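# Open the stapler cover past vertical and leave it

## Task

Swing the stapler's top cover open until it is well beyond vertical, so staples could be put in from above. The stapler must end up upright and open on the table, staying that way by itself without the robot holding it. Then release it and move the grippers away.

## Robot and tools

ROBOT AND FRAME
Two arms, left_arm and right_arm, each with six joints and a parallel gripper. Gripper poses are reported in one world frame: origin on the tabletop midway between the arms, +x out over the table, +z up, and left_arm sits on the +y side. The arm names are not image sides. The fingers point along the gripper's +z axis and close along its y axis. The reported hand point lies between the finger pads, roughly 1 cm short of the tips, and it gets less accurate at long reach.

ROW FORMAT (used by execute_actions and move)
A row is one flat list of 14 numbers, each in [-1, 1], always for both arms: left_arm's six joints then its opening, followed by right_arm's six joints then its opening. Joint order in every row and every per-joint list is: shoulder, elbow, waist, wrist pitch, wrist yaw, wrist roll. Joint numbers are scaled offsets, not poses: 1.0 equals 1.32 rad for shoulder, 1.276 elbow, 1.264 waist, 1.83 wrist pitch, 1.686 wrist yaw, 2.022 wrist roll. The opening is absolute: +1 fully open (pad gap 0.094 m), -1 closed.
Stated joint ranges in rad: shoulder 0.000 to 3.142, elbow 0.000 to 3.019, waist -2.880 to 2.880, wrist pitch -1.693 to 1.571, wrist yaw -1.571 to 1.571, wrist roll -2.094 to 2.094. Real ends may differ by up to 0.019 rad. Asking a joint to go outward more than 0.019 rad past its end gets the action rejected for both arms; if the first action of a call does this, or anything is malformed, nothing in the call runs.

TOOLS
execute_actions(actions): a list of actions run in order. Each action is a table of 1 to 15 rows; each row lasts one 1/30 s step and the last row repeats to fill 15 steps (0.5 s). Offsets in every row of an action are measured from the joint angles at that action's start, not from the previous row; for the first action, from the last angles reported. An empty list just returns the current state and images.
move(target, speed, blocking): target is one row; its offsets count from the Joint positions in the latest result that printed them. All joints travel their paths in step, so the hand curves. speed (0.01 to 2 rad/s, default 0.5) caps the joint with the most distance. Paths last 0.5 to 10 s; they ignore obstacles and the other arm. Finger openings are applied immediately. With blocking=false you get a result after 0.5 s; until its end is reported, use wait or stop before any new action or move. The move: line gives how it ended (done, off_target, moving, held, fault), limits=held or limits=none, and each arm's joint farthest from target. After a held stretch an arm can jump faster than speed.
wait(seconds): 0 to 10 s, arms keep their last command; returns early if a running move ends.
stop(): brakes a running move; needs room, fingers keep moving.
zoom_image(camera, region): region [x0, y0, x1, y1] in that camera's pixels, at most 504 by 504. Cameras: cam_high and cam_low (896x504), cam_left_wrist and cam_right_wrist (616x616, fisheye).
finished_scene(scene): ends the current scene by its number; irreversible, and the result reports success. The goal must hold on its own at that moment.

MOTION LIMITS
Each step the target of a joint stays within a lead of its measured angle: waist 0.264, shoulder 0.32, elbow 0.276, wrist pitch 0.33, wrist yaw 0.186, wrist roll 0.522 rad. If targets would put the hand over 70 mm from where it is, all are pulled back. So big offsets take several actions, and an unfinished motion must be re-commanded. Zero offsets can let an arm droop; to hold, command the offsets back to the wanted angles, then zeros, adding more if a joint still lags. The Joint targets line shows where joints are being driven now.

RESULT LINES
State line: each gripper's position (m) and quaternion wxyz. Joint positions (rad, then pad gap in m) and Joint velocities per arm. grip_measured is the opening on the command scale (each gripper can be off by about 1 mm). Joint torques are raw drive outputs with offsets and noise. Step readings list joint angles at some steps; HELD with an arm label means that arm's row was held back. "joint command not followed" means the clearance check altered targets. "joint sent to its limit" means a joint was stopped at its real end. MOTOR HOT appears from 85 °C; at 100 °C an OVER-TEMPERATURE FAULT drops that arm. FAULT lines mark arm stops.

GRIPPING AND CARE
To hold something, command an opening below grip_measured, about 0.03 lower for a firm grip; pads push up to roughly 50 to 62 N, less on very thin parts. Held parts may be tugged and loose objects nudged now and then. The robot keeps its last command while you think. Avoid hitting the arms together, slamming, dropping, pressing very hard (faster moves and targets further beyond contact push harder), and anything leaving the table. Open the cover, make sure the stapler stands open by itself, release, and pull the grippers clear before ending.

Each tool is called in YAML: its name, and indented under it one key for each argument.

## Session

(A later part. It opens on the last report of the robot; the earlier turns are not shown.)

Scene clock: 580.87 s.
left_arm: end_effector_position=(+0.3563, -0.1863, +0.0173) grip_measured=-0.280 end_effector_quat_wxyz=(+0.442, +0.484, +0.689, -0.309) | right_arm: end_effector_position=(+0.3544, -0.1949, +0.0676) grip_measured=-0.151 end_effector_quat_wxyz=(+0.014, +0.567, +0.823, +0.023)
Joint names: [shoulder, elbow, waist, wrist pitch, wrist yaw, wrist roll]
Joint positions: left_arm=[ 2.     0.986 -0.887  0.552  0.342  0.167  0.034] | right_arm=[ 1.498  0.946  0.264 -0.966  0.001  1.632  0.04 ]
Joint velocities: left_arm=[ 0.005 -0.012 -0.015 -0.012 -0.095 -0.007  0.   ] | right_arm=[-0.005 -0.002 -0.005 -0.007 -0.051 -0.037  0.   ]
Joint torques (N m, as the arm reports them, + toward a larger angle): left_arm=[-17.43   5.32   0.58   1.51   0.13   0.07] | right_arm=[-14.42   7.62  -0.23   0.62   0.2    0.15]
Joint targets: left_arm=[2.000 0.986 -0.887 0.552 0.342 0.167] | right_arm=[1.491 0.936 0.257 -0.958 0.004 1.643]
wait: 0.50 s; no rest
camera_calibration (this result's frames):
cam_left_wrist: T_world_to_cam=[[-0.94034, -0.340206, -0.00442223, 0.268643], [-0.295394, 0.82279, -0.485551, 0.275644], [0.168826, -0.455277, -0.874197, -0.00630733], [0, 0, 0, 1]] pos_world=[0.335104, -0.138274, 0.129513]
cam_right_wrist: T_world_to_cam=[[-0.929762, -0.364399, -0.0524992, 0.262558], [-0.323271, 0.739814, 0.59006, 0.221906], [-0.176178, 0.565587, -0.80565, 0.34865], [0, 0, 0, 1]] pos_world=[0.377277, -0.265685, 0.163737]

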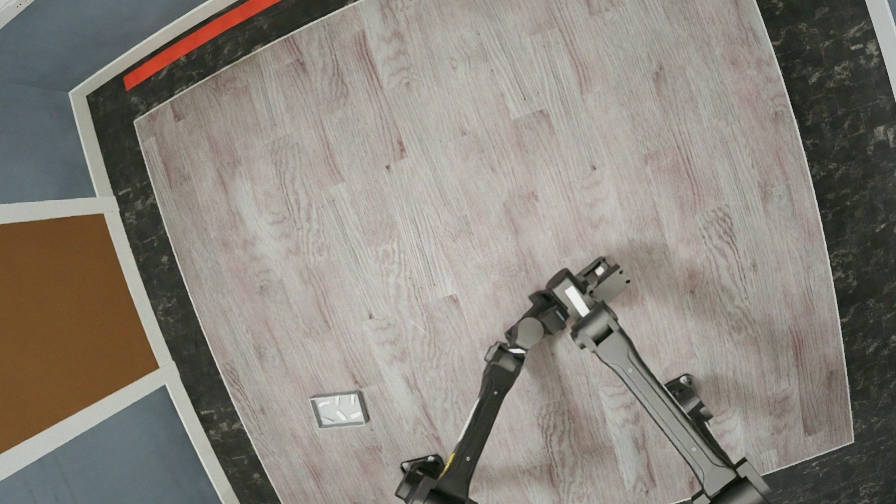

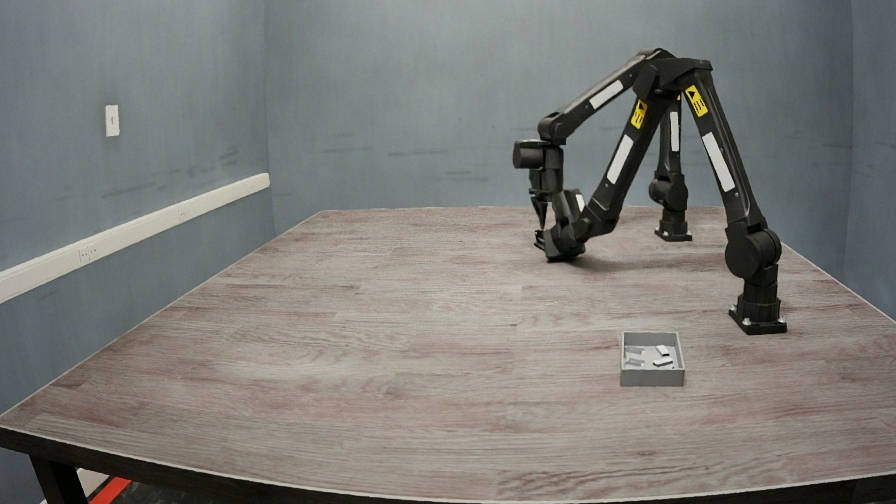

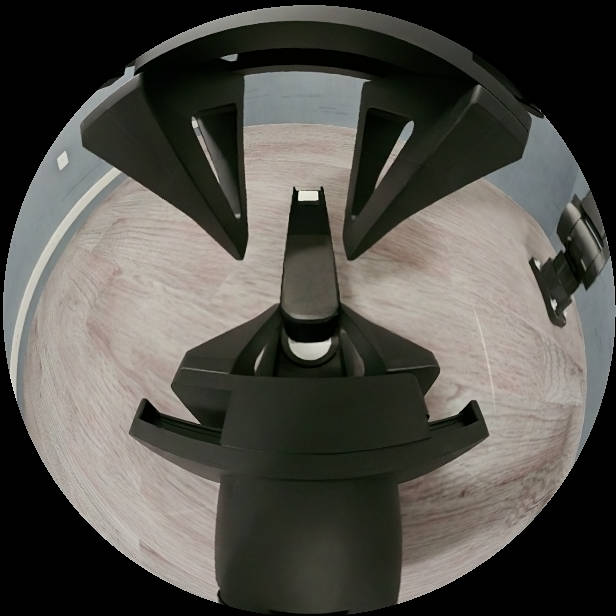

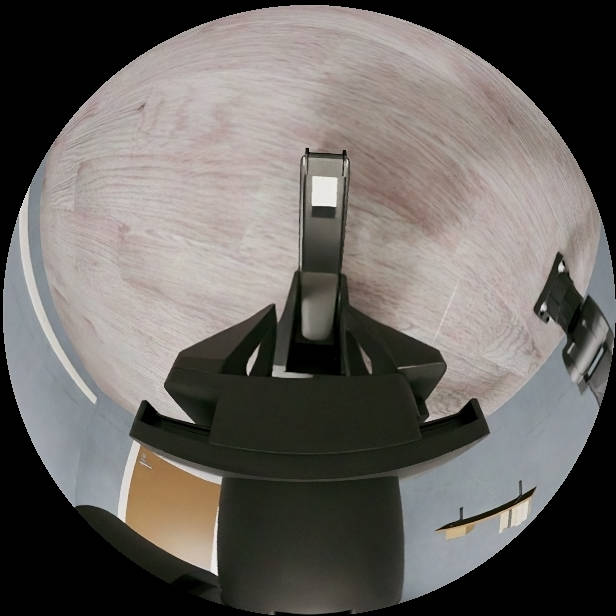

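move:
  target: [0,0,0,0,0,0,-0.32, 0.056,-0.007,-0.0127,0,0,-0.004,-0.15]
  speed: 0.12

Scene clock: 598.50 s.
left_arm: end_effector_position=(+0.3563, -0.1863, +0.0173) grip_measured=-0.280 end_effector_quat_wxyz=(+0.442, +0.484, +0.689, -0.309) | right_arm: end_effector_position=(+0.3523, -0.1991, +0.0487) grip_measured=-0.151 end_effector_quat_wxyz=(+0.001, +0.570, +0.822, +0.001)
Joint names: [shoulder, elbow, waist, wrist pitch, wrist yaw, wrist roll]
Joint positions: left_arm=[ 2.     0.986 -0.887  0.552  0.342  0.167  0.034] | right_arm=[ 1.548  0.946  0.257 -0.966  0.001  1.633  0.04 ]
Joint velocities: left_arm=[-0.005 -0.002 -0.005 -0.017  0.007  0.007 -0.001] | right_arm=[-0.024 -0.002 -0.015 -0.002 -0.022 -0.007 -0.   ]
Joint torques (N m, as the arm reports them, + toward a larger angle): left_arm=[-17.39   5.32   0.56   1.53   0.12   0.06] | right_arm=[-11.91   7.3   -0.07   0.28   0.07  -0.08]
Joint targets: left_arm=[2.000 0.986 -0.887 0.552 0.342 0.167] | right_arm=[1.572 0.938 0.248 -0.966 0.001 1.624]
move: off_target (right_arm); limits=none; left_arm: farthest joint: the waist, 0.000 radians from its target (0.000 radians at the start); right_arm: farthest joint: the shoulder, 0.024 radians from its target (0.074 radians at the start)
camera_calibration (this result's frames):
cam_left_wrist: T_world_to_cam=[[-0.94034, -0.340206, -0.00442223, 0.268643], [-0.295394, 0.82279, -0.485551, 0.275644], [0.168826, -0.455277, -0.874197, -0.00630733], [0, 0, 0, 1]] pos_world=[0.335104, -0.138274, 0.129513]
cam_right_wrist: T_world_to_cam=[[-0.93391, -0.357499, -0.00262023, 0.258502], [-0.290414, 0.754346, 0.588746, 0.226759], [-0.2085, 0.550597, -0.808314, 0.343973], [0, 0, 0, 1]] pos_world=[0.378989, -0.268031, 0.145212]

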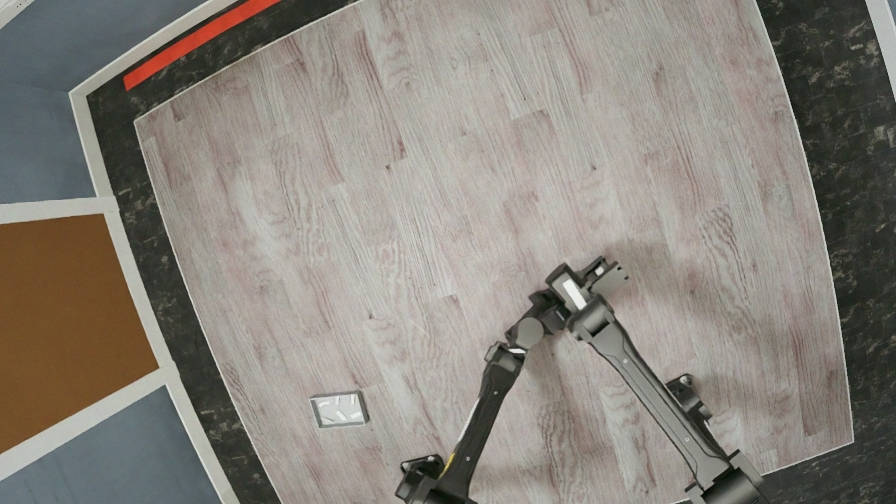

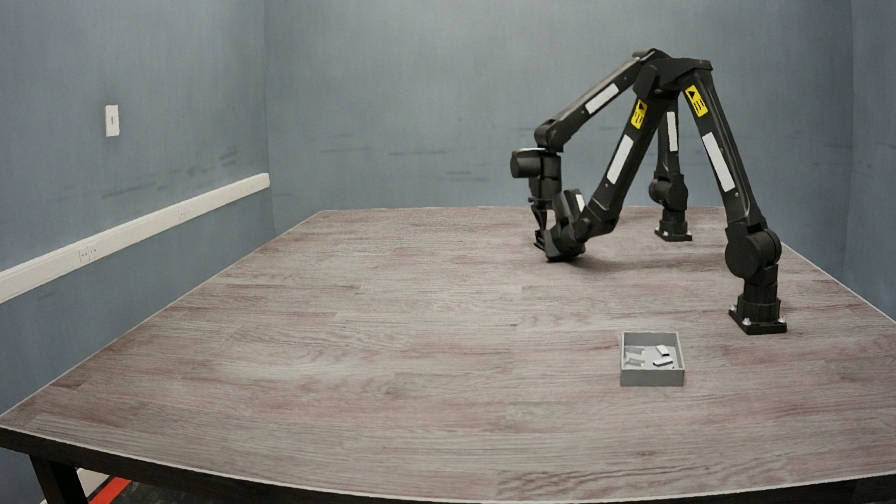

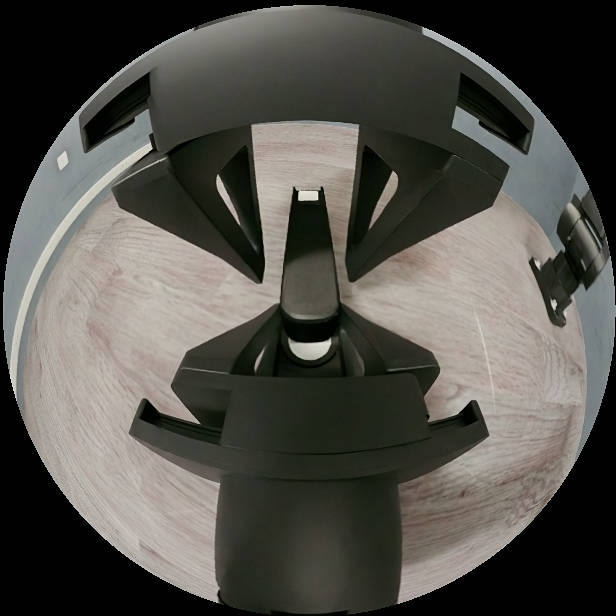

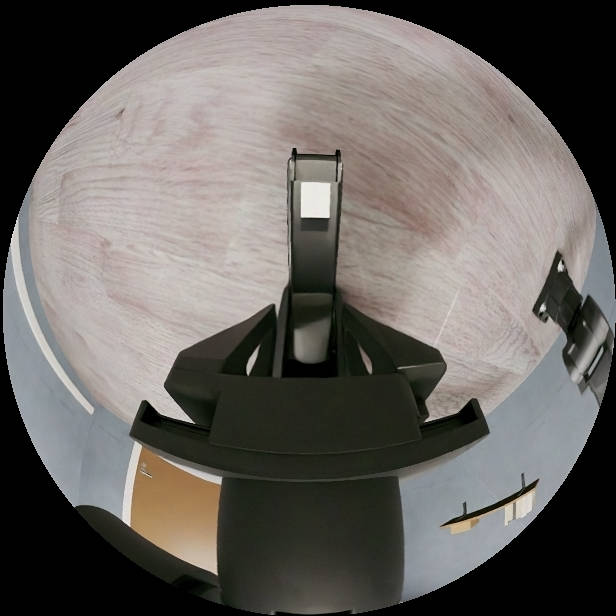

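execute_actions:
  actions: []

Scene clock: 606.77 s.
left_arm: end_effector_position=(+0.3563, -0.1863, +0.0173) grip_measured=-0.280 end_effector_quat_wxyz=(+0.442, +0.484, +0.689, -0.309) | right_arm: end_effector_position=(+0.3518, -0.1993, +0.0484) grip_measured=-0.151 end_effector_quat_wxyz=(+0.001, +0.570, +0.822, +0.001)
Joint names: [shoulder, elbow, waist, wrist pitch, wrist yaw, wrist roll]
Joint positions: left_arm=[ 2.     0.986 -0.887  0.552  0.342  0.167  0.034] | right_arm=[ 1.548  0.945  0.257 -0.966  0.001  1.633  0.04 ]
Joint velocities: left_arm=[-0.015  0.002  0.005 -0.012 -0.051  0.037 -0.001] | right_arm=[-0.005 -0.002 -0.005  0.002  0.051  0.007 -0.001]
Joint torques (N m, as the arm reports them, + toward a larger angle): left_arm=[-17.29   5.35   0.46   1.5    0.13   0.08] | right_arm=[-12.14   7.51  -0.06   0.23   0.07  -0.06]
Joint targets: left_arm=[2.000 0.986 -0.887 0.552 0.342 0.167] | right_arm=[1.572 0.938 0.248 -0.966 0.001 1.624]
camera_calibration (this result's frames):
cam_left_wrist: T_world_to_cam=[[-0.94034, -0.340206, -0.00442223, 0.268643], [-0.295394, 0.82279, -0.485551, 0.275644], [0.168826, -0.455277, -0.874197, -0.00630733], [0, 0, 0, 1]] pos_world=[0.335104, -0.138274, 0.129513]
cam_right_wrist: T_world_to_cam=[[-0.933912, -0.3575, -0.00147744, 0.257918], [-0.289799, 0.75462, 0.588698, 0.226834], [-0.209345, 0.550221, -0.808352, 0.343923], [0, 0, 0, 1]] pos_world=[0.378607, -0.268201, 0.144855]

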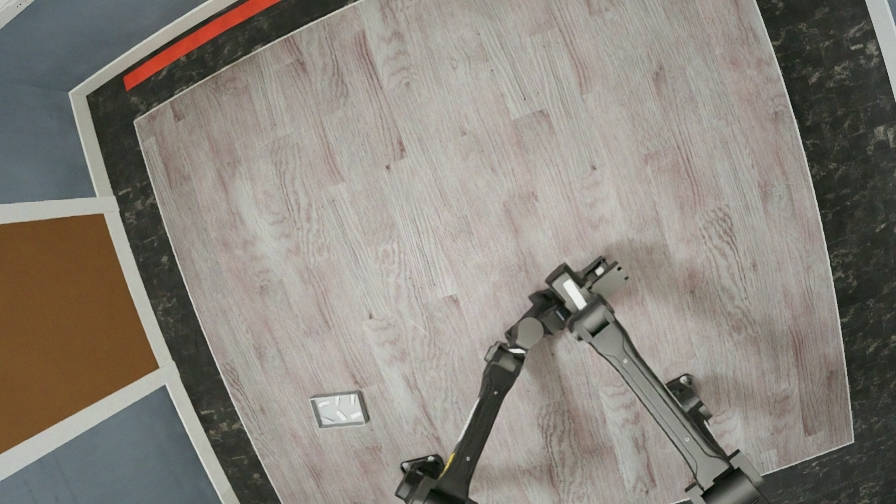

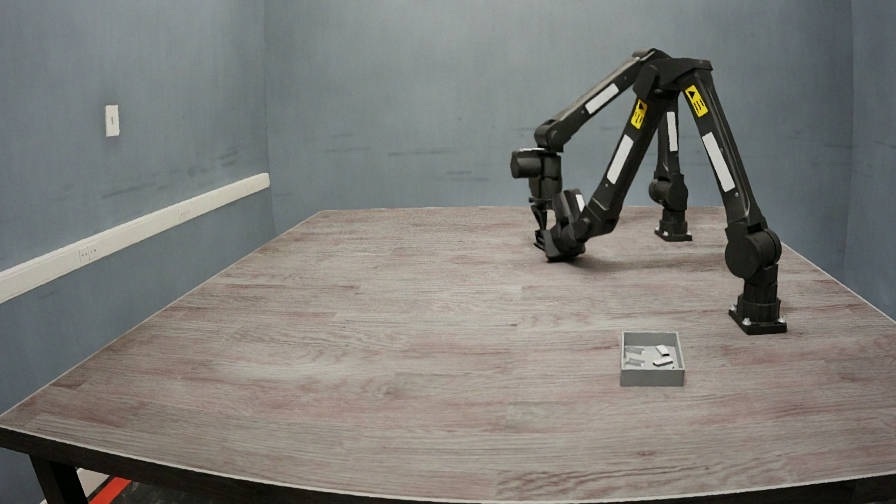

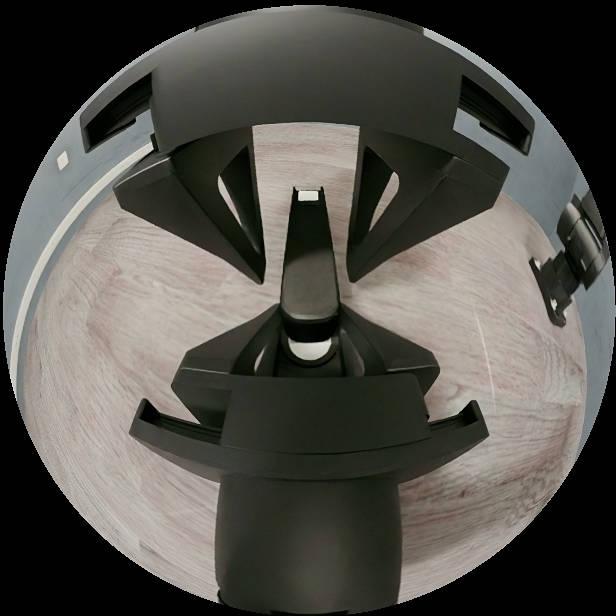

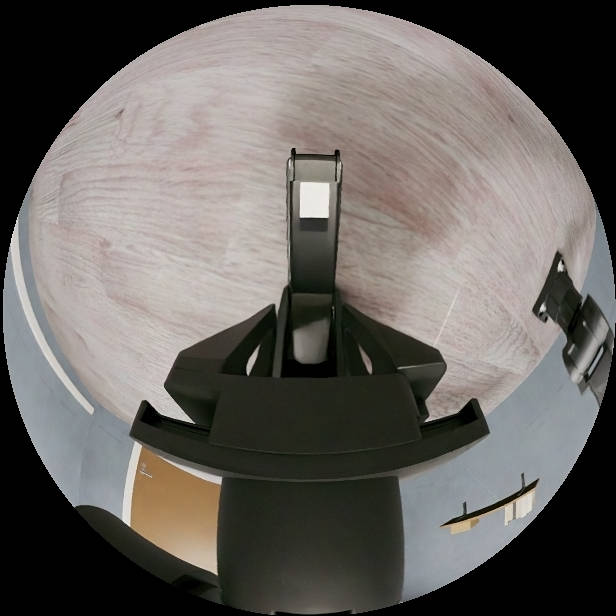

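execute_actions:
  actions:
    - [[0,0,0,0,0,0,-0.32, 0,0,0,0,0,0,-0.565]]
    - [[0,0,0,0,0,0,-0.32, 0,0,0,0,0,0,-0.565]]

Scene clock: 609.33 s.
left_arm: end_effector_position=(+0.3566, -0.1862, +0.0172) grip_measured=-0.280 end_effector_quat_wxyz=(+0.442, +0.484, +0.690, -0.308) | right_arm: end_effector_position=(+0.3511, -0.1996, +0.0483) grip_measured=-0.536 end_effector_quat_wxyz=(+0.000, +0.571, +0.821, -0.001)
Joint names: [shoulder, elbow, waist, wrist pitch, wrist yaw, wrist roll]
Joint positions: left_arm=[ 2.     0.986 -0.887  0.552  0.34   0.167  0.034] | right_arm=[ 1.548  0.945  0.257 -0.969  0.001  1.634  0.022]
Joint velocities: left_arm=[-0.005 -0.002  0.005 -0.027 -0.007  0.051 -0.001] | right_arm=[ 0.005  0.022  0.005 -0.002  0.007 -0.066 -0.001]
Joint torques (N m, as the arm reports them, + toward a larger angle): left_arm=[-17.39   5.37   0.65   1.54   0.14   0.07] | right_arm=[-14.28   8.17   0.57   0.23   0.07   0.03]
Joint targets: left_arm=[2.000 0.986 -0.887 0.552 0.340 0.167] | right_arm=[1.548 0.945 0.257 -0.969 0.001 1.634]
Step readings (joint positions; steps 1 to 15: 1st action; 16 to 30: 2nd action):
0: left_arm=[2.000 0.986 -0.887 0.552 0.342 0.167] | right_arm=[1.548 0.945 0.257 -0.966 0.001 1.633]
1: left_arm=[2.000 0.986 -0.887 0.552 0.342 0.167] | right_arm=[1.548 0.945 0.257 -0.966 0.001 1.633]
2: left_arm=[2.000 0.986 -0.887 0.552 0.342 0.167] | right_arm=[1.548 0.945 0.257 -0.967 0.001 1.633]
4: left_arm=[2.000 0.986 -0.887 0.552 0.340 0.167] | right_arm=[1.548 0.945 0.257 -0.969 0.001 1.633]
8: left_arm=[2.000 0.986 -0.887 0.552 0.340 0.167] | right_arm=[1.548 0.945 0.257 -0.969 0.001 1.634]
15: left_arm=[2.000 0.986 -0.887 0.552 0.340 0.167] | right_arm=[1.548 0.945 0.257 -0.969 0.001 1.634]
16: left_arm=[2.000 0.986 -0.887 0.552 0.340 0.167] | right_arm=[1.548 0.945 0.257 -0.969 0.001 1.634]
17: left_arm=[2.000 0.986 -0.887 0.552 0.340 0.167] | right_arm=[1.548 0.945 0.257 -0.969 0.001 1.634]
19: left_arm=[2.000 0.986 -0.887 0.552 0.340 0.167] | right_arm=[1.548 0.945 0.257 -0.969 0.001 1.634]
23: left_arm=[2.000 0.986 -0.887 0.552 0.340 0.167] | right_arm=[1.548 0.945 0.257 -0.969 0.001 1.634]
30: Joint positions above
camera_calibration (this result's frames):
cam_left_wrist: T_world_to_cam=[[-0.939637, -0.34213, -0.00536905, 0.268439], [-0.296711, 0.822512, -0.485219, 0.276002], [0.170424, -0.454337, -0.874376, -0.00673834], [0, 0, 0, 1]] pos_world=[0.335276, -0.138235, 0.129471]
cam_right_wrist: T_world_to_cam=[[-0.934321, -0.356431, 0.0011879, 0.257408], [-0.287499, 0.755589, 0.588583, 0.226327], [-0.210687, 0.549583, -0.808436, 0.344199], [0, 0, 0, 1]] pos_world=[0.378088, -0.268428, 0.144744]

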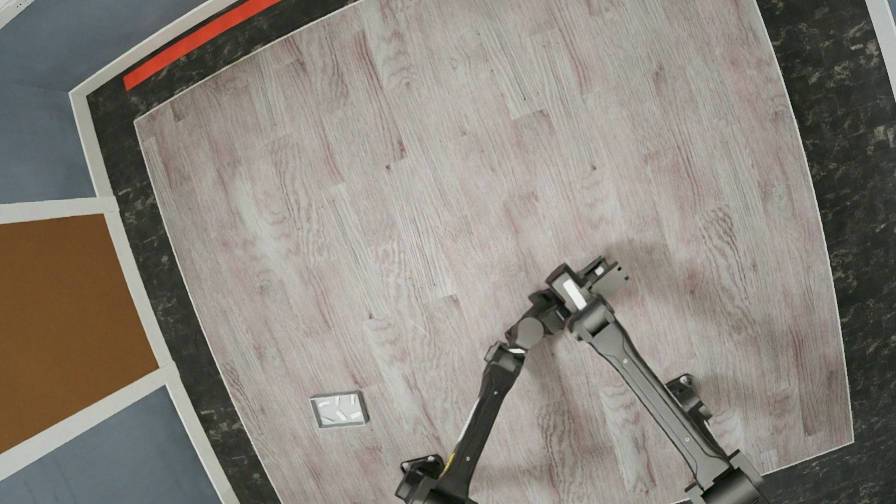

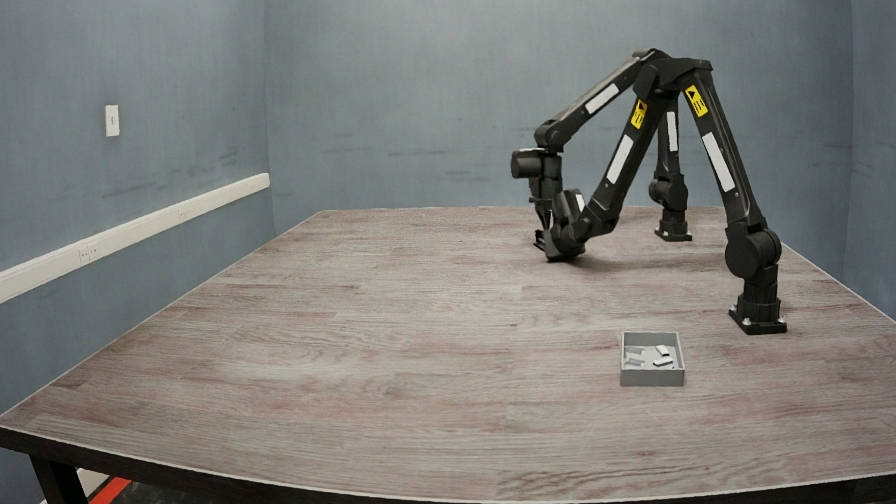

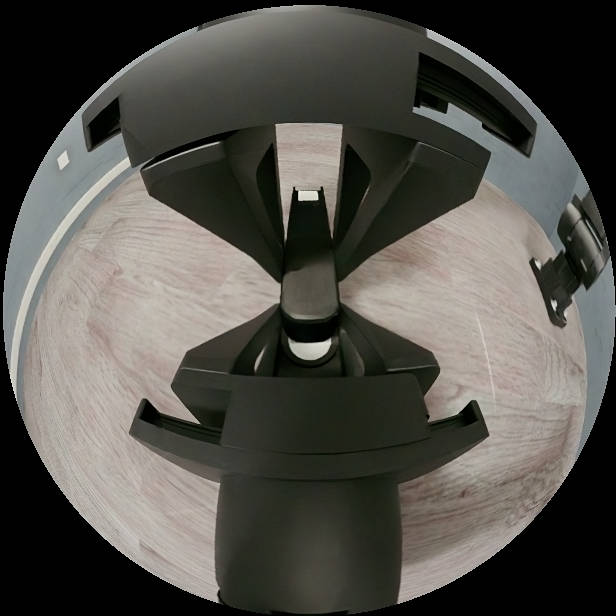

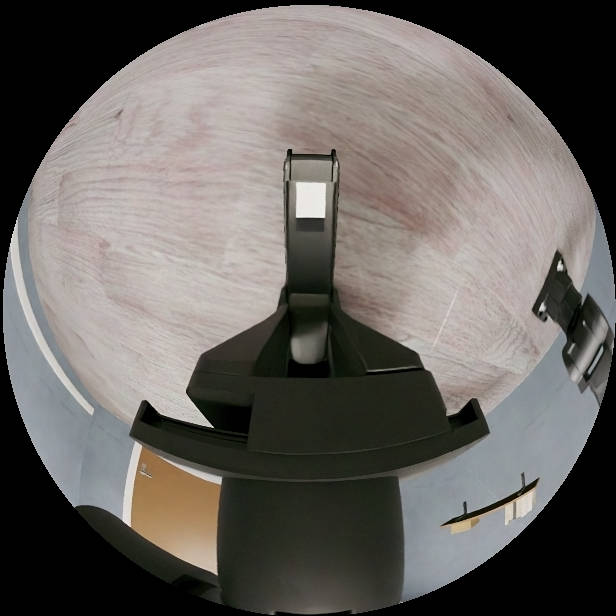

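execute_actions:
  actions:
    - [[0,0,0,0,0,0,-0.32, -0.011,0.013,0,-0.009,0,0,-0.57],[0,0,0,0,0,0,-0.32, -0.017,0.02,0,-0.013,0,0,-0.57],[0,0,0,0,0,0,-0.32, -0.023,0.026,0,-0.018,0,0,-0.57],[0,0,0,0,0,0,-0.32, -0.029,0.033,0,-0.022,0,0,-0.57],[0,0,0,0,0,0,-0.32, -0.034,0.039,0,-0.027,0,0,-0.57]]

Scene clock: 618.30 s.
left_arm: end_effector_position=(+0.3538, -0.1879, +0.0174) grip_measured=-0.280 end_effector_quat_wxyz=(+0.440, +0.486, +0.688, -0.312) | right_arm: end_effector_position=(+0.3479, -0.2009, +0.0547) grip_measured=-0.536 end_effector_quat_wxyz=(-0.002, +0.573, +0.819, -0.004)
Joint names: [shoulder, elbow, waist, wrist pitch, wrist yaw, wrist roll]
Joint positions: left_arm=[ 2.     0.986 -0.89   0.552  0.347  0.166  0.034] | right_arm=[ 1.534  0.95   0.257 -0.996  0.     1.64   0.022]
Joint velocities: left_arm=[-0.005 -0.002 -0.005 -0.002 -0.066 -0.037 -0.001] | right_arm=[ 0.005 -0.012 -0.015 -0.012 -0.022 -0.007 -0.001]
Joint torques (N m, as the arm reports them, + toward a larger angle): left_arm=[-17.21   5.3    0.64   1.5   -0.24   0.08] | right_arm=[-16.76  12.21   0.34  -0.62   0.13  -0.04]
Joint targets: left_arm=[2.000 0.986 -0.887 0.552 0.340 0.167] | right_arm=[1.503 0.995 0.257 -1.018 0.001 1.633]
Step readings (joint positions):
0: left_arm=[2.000 0.986 -0.887 0.552 0.340 0.167] | right_arm=[1.548 0.945 0.257 -0.969 0.001 1.634]
1: left_arm=[2.000 0.986 -0.887 0.552 0.340 0.167] | right_arm=[1.548 0.945 0.257 -0.969 0.001 1.634]
2: left_arm=[2.000 0.986 -0.887 0.552 0.340 0.167] | right_arm=[1.548 0.945 0.257 -0.971 0.001 1.634]
4: left_arm=[2.000 0.986 -0.887 0.552 0.343 0.167] | right_arm=[1.547 0.945 0.257 -0.975 0.001 1.635]
8: left_arm=[2.000 0.986 -0.890 0.552 0.347 0.166] | right_arm=[1.544 0.947 0.257 -0.988 0.003 1.639]
15: Joint positions above
camera_calibration (this result's frames):
cam_left_wrist: T_world_to_cam=[[-0.942825, -0.333287, -0.00117664, 0.267939], [-0.290678, 0.824009, -0.486329, 0.274843], [0.163057, -0.458181, -0.873775, -0.00499402], [0, 0, 0, 1]] pos_world=[0.333325, -0.13946, 0.129616]
cam_right_wrist: T_world_to_cam=[[-0.936564, -0.350343, 0.010366, 0.255399], [-0.277489, 0.759222, 0.588712, 0.219825], [-0.214121, 0.54849, -0.808277, 0.350409], [0, 0, 0, 1]] pos_world=[0.375227, -0.269614, 0.151166]

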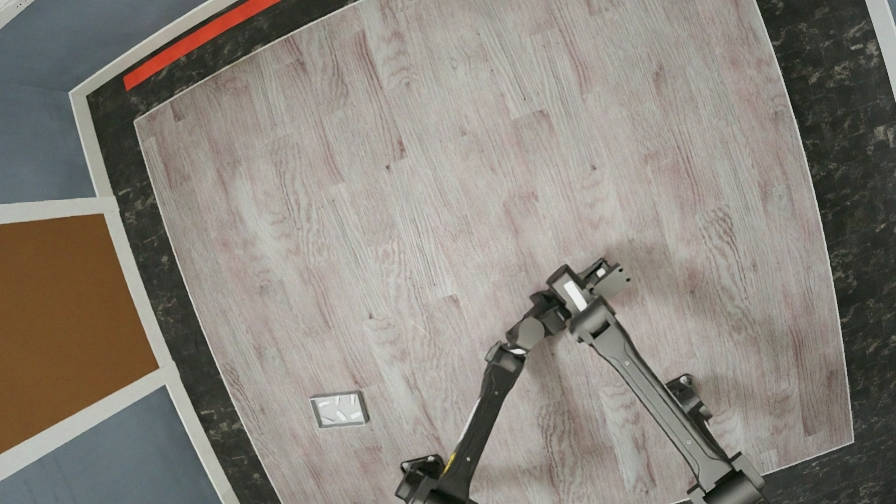

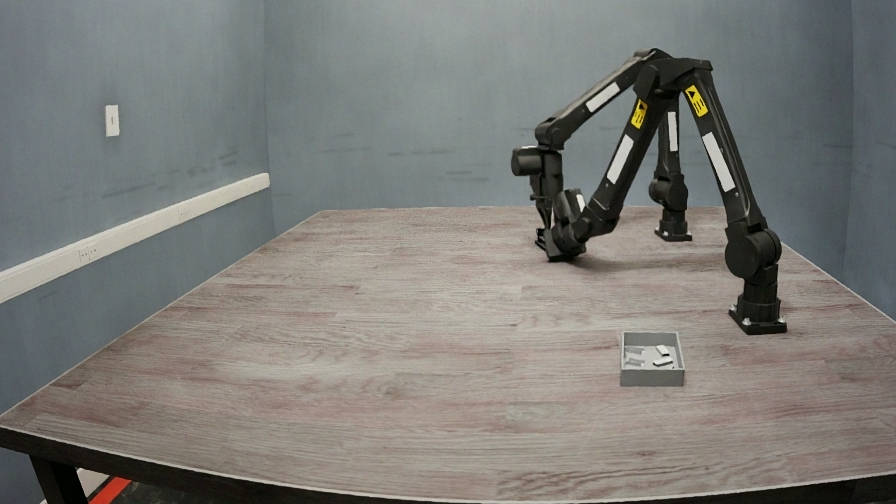

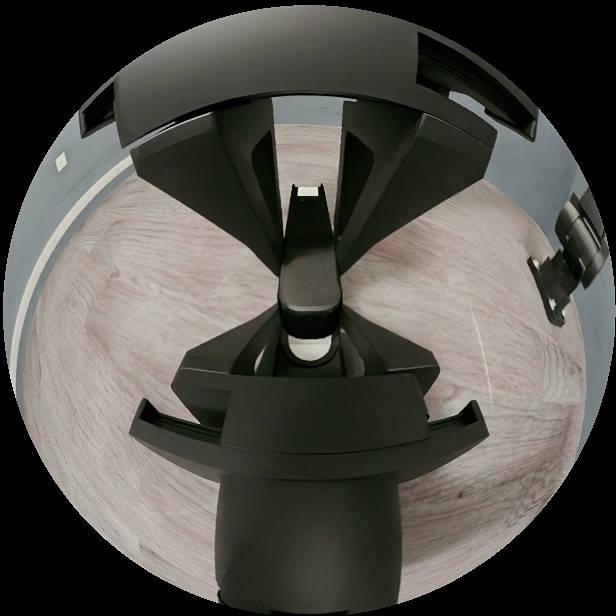

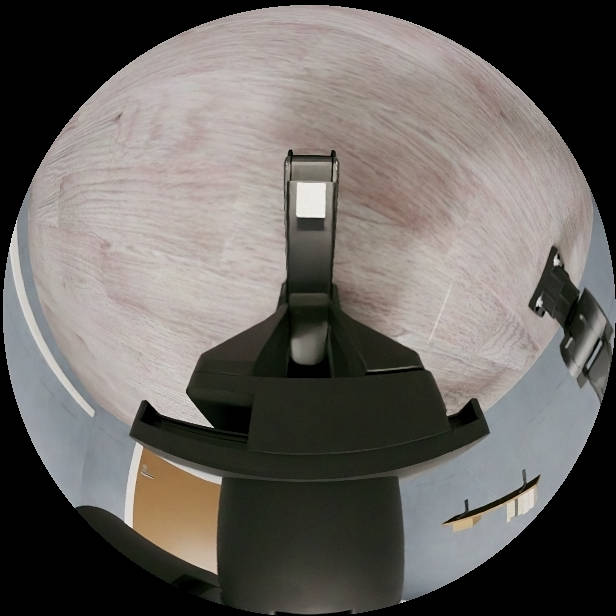

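zoom_image:
  camera: "cam_low"
  region: [500, 190, 620, 270]

zoom_image:
  camera: "cam_left_wrist"
  region: [208, 160, 408, 400]

Region (500, 190, 620, 270) of cam_low's 896x504 image, scaled by 4.200, with more detail than that image has.

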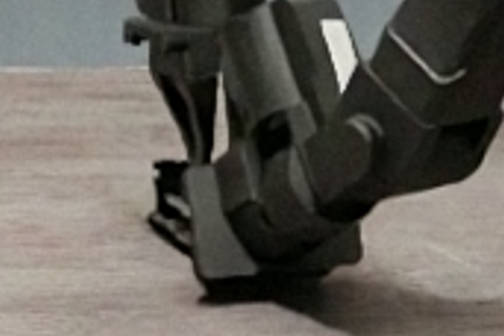

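Region (208, 160, 408, 400) of cam_left_wrist's 616x616 image, scaled by 2.100, with more detail than that image has.

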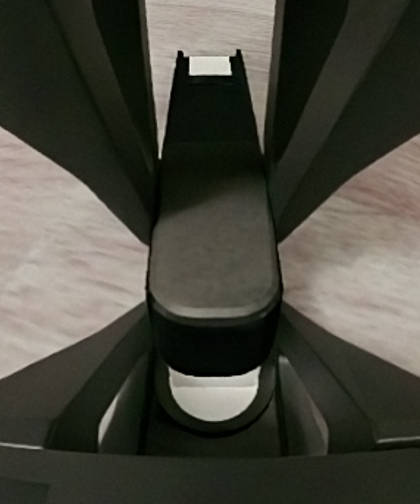

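execute_actions:
  actions:
    - [[0,0,0,0,0,0,-0.32, 0.008,-0.003,0,0.006,0,0,-0.57],[0,0,0,0,0,0,-0.32, 0.014,-0.005,0,0.010,0,0,-0.57],[0,0,0,0,0,0,-0.32, 0.02,-0.008,0,0.014,0,0,-0.57],[0,0,0,0,0,0,-0.32, 0.026,-0.008,0,0.0175,0,0,-0.57]]
    - [[0,0,0,0,0,0,-0.32, 0.01,0,0,0,0,0,-0.04]]

Scene clock: 652.33 s.
left_arm: end_effector_position=(+0.3540, -0.1878, +0.0174) grip_measured=-0.280 end_effector_quat_wxyz=(+0.440, +0.486, +0.688, -0.311) | right_arm: end_effector_position=(+0.3484, -0.2011, +0.0479) grip_measured=-0.041 end_effector_quat_wxyz=(-0.001, +0.574, +0.819, -0.004)
Joint names: [shoulder, elbow, waist, wrist pitch, wrist yaw, wrist roll]
Joint positions: left_arm=[ 2.     0.986 -0.89   0.552  0.346  0.166  0.034] | right_arm=[ 1.545  0.941  0.257 -0.974  0.003  1.643  0.045]
Joint velocities: left_arm=[-0.024 -0.017 -0.015 -0.017 -0.022 -0.022 -0.001] | right_arm=[-0.015 -0.002 -0.005 -0.012  0.037  0.007 -0.001]
Joint torques (N m, as the arm reports them, + toward a larger angle): left_arm=[-17.43   5.32   0.55   1.53   0.14   0.07] | right_arm=[-13.17   8.26   0.46   0.18   0.07   0.04]
Joint targets: left_arm=[2.000 0.986 -0.890 0.552 0.346 0.166] | right_arm=[1.558 0.941 0.257 -0.974 0.003 1.643]
Step readings (joint positions; steps 1 to 15: 1st action; 16 to 30: 2nd action):
0: left_arm=[2.000 0.986 -0.890 0.552 0.347 0.166] | right_arm=[1.534 0.950 0.257 -0.996 0.000 1.641]
1: left_arm=[2.000 0.986 -0.890 0.552 0.348 0.166] | right_arm=[1.534 0.950 0.257 -0.994 0.000 1.641]
2: left_arm=[2.000 0.986 -0.890 0.552 0.348 0.166] | right_arm=[1.534 0.948 0.257 -0.992 0.000 1.642]
4: left_arm=[2.000 0.986 -0.890 0.552 0.348 0.166] | right_arm=[1.536 0.944 0.257 -0.983 0.000 1.642]
8: left_arm=[2.000 0.986 -0.890 0.552 0.347 0.166] | right_arm=[1.545 0.941 0.257 -0.974 0.003 1.643]
15: left_arm=[2.000 0.986 -0.890 0.552 0.346 0.166] | right_arm=[1.545 0.941 0.257 -0.974 0.003 1.643]
16: left_arm=[2.000 0.986 -0.890 0.552 0.346 0.166] | right_arm=[1.545 0.941 0.257 -0.974 0.003 1.643]
17: left_arm=[2.000 0.986 -0.890 0.552 0.346 0.166] | right_arm=[1.545 0.941 0.257 -0.974 0.003 1.643]
19: left_arm=[2.000 0.986 -0.890 0.552 0.346 0.166] | right_arm=[1.545 0.941 0.257 -0.974 0.003 1.643]
23: left_arm=[2.000 0.986 -0.890 0.552 0.346 0.166] | right_arm=[1.545 0.941 0.257 -0.974 0.003 1.643]
30: Joint positions above
camera_calibration (this result's frames):
cam_left_wrist: T_world_to_cam=[[-0.942482, -0.334252, -0.00164914, 0.267839], [-0.291337, 0.823874, -0.486162, 0.275021], [0.16386, -0.457719, -0.873867, -0.00520936], [0, 0, 0, 1]] pos_world=[0.333411, -0.139442, 0.129594]
cam_right_wrist: T_world_to_cam=[[-0.937514, -0.347848, 0.00831447, 0.256795], [-0.277054, 0.760742, 0.586952, 0.22434], [-0.210495, 0.547973, -0.809579, 0.343861], [0, 0, 0, 1]] pos_world=[0.375285, -0.269765, 0.144571]

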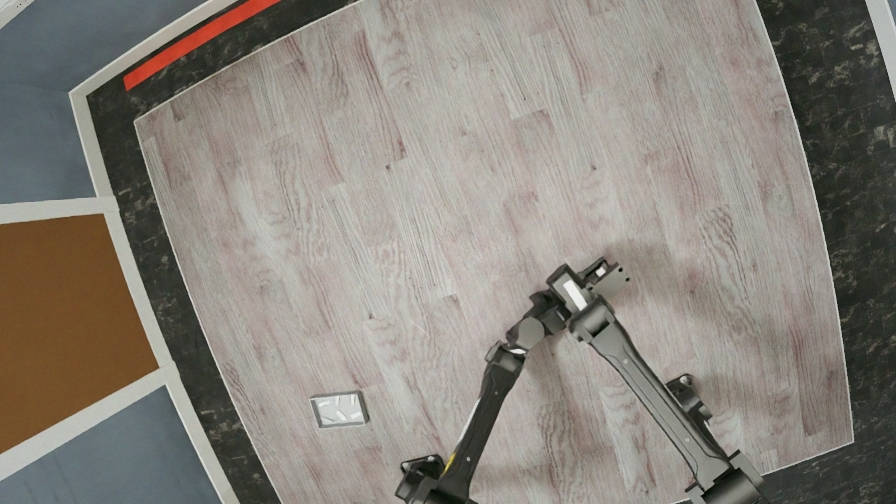

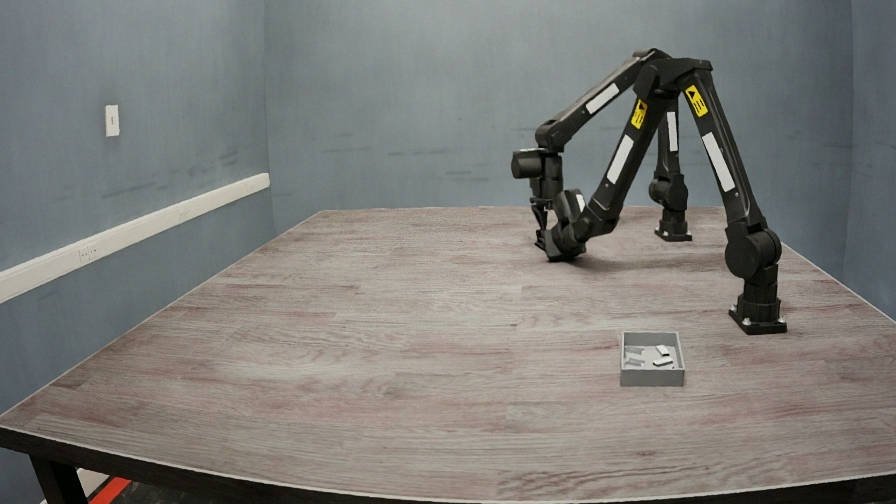

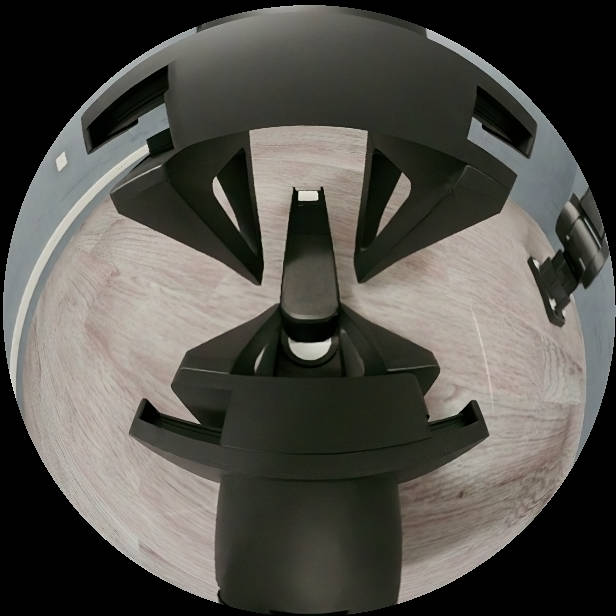

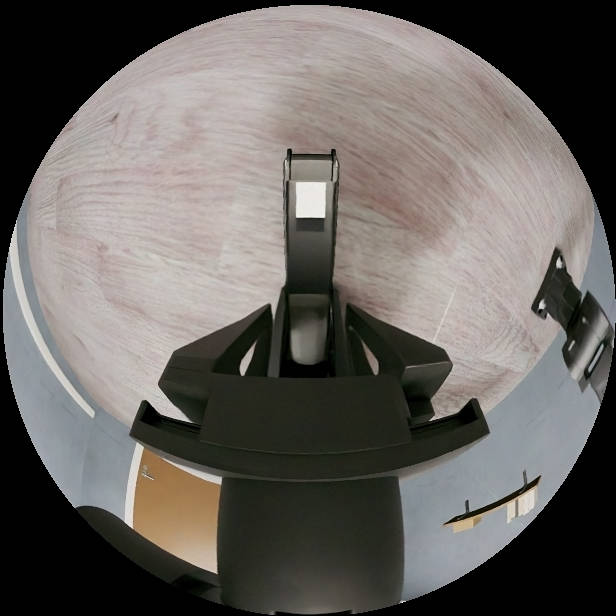

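move:
  target: [0,0,0,0,0,0,-0.32, -0.0045,-0.009,-0.0736,0.0066,-0.002,-0.0455,-0.04]
  speed: 0.15

Scene clock: 660.90 s.
left_arm: end_effector_position=(+0.3540, -0.1878, +0.0174) grip_measured=-0.280 end_effector_quat_wxyz=(+0.440, +0.486, +0.688, -0.311) | right_arm: end_effector_position=(+0.3597, -0.2333, +0.0465) grip_measured=-0.041 end_effector_quat_wxyz=(-0.002, +0.576, +0.817, -0.004)
Joint names: [shoulder, elbow, waist, wrist pitch, wrist yaw, wrist roll]
Joint positions: left_arm=[ 2.     0.986 -0.89   0.552  0.346  0.166  0.034] | right_arm=[ 1.545  0.936  0.17  -0.971  0.002  1.56   0.045]
Joint velocities: left_arm=[-0.005 -0.002 -0.005 -0.007 -0.037 -0.022 -0.   ] | right_arm=[-0.005 -0.007  0.015 -0.007  0.037 -0.022  0.   ]
Joint torques (N m, as the arm reports them, + toward a larger angle): left_arm=[-17.48   5.34   0.58   1.61   0.15   0.06] | right_arm=[-14.81   7.5    0.25   0.53  -0.07  -0.08]
Joint targets: left_arm=[2.000 0.986 -0.890 0.552 0.346 0.166] | right_arm=[1.539 0.929 0.164 -0.962 -0.001 1.551]
move: done; limits=none; left_arm: farthest joint: the waist, 0.000 radians from its target (0.000 radians at the start); right_arm: farthest joint: the wrist pitch, 0.009 radians from its target (0.012 radians at the start)
camera_calibration (this result's frames):
cam_left_wrist: T_world_to_cam=[[-0.942482, -0.334252, -0.00164914, 0.267839], [-0.291337, 0.823874, -0.486162, 0.275021], [0.16386, -0.457719, -0.873867, -0.00520936], [0, 0, 0, 1]] pos_world=[0.333411, -0.139442, 0.129594]
cam_right_wrist: T_world_to_cam=[[-0.939088, -0.343552, 0.00929245, 0.257759], [-0.272813, 0.761624, 0.587794, 0.251485], [-0.209015, 0.549455, -0.808957, 0.362533], [0, 0, 0, 1]] pos_world=[0.386441, -0.302179, 0.143057]

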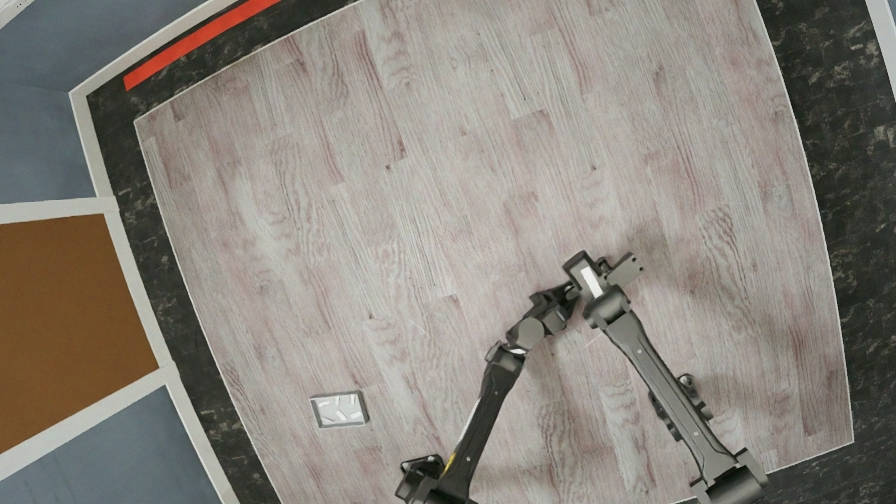

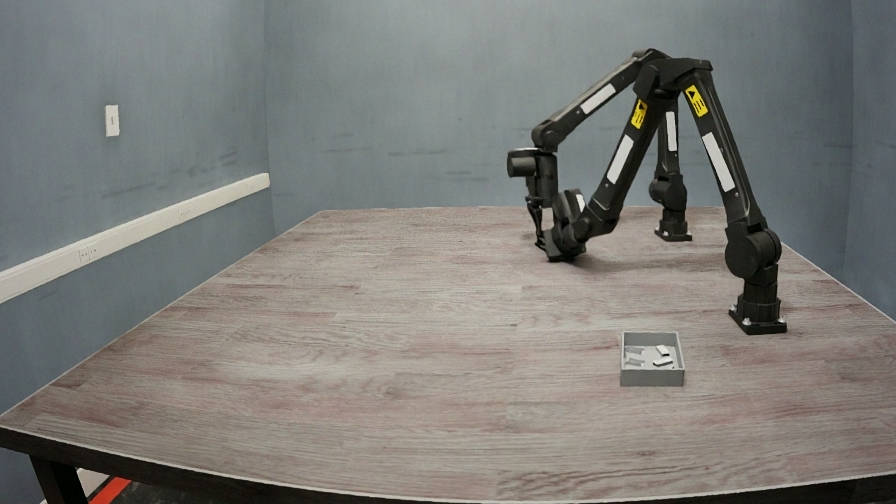

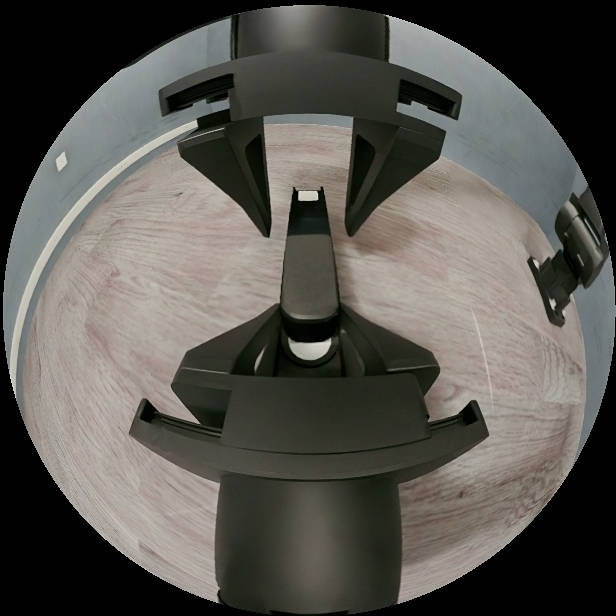

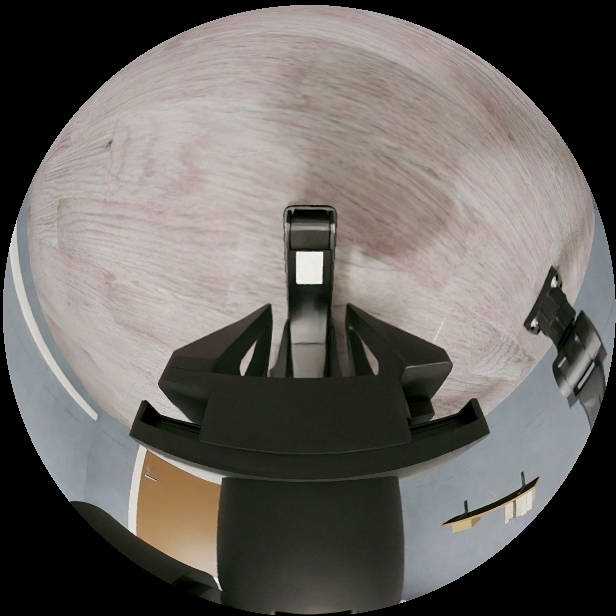

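zoom_image:
  camera: "cam_right_wrist"
  region: [248, 190, 368, 350]

Region (248, 190, 368, 350) of cam_right_wrist's 616x616 image, scaled by 3.150, with more detail than that image has; it fills the left 378 columns of this view, and the rest is white.

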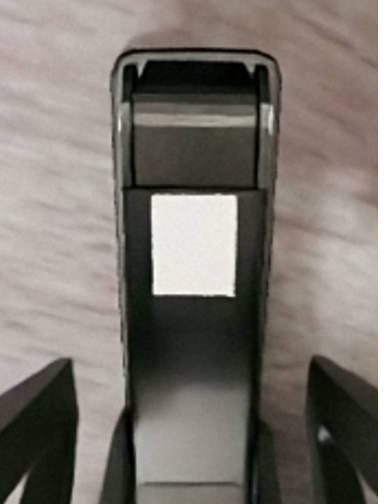

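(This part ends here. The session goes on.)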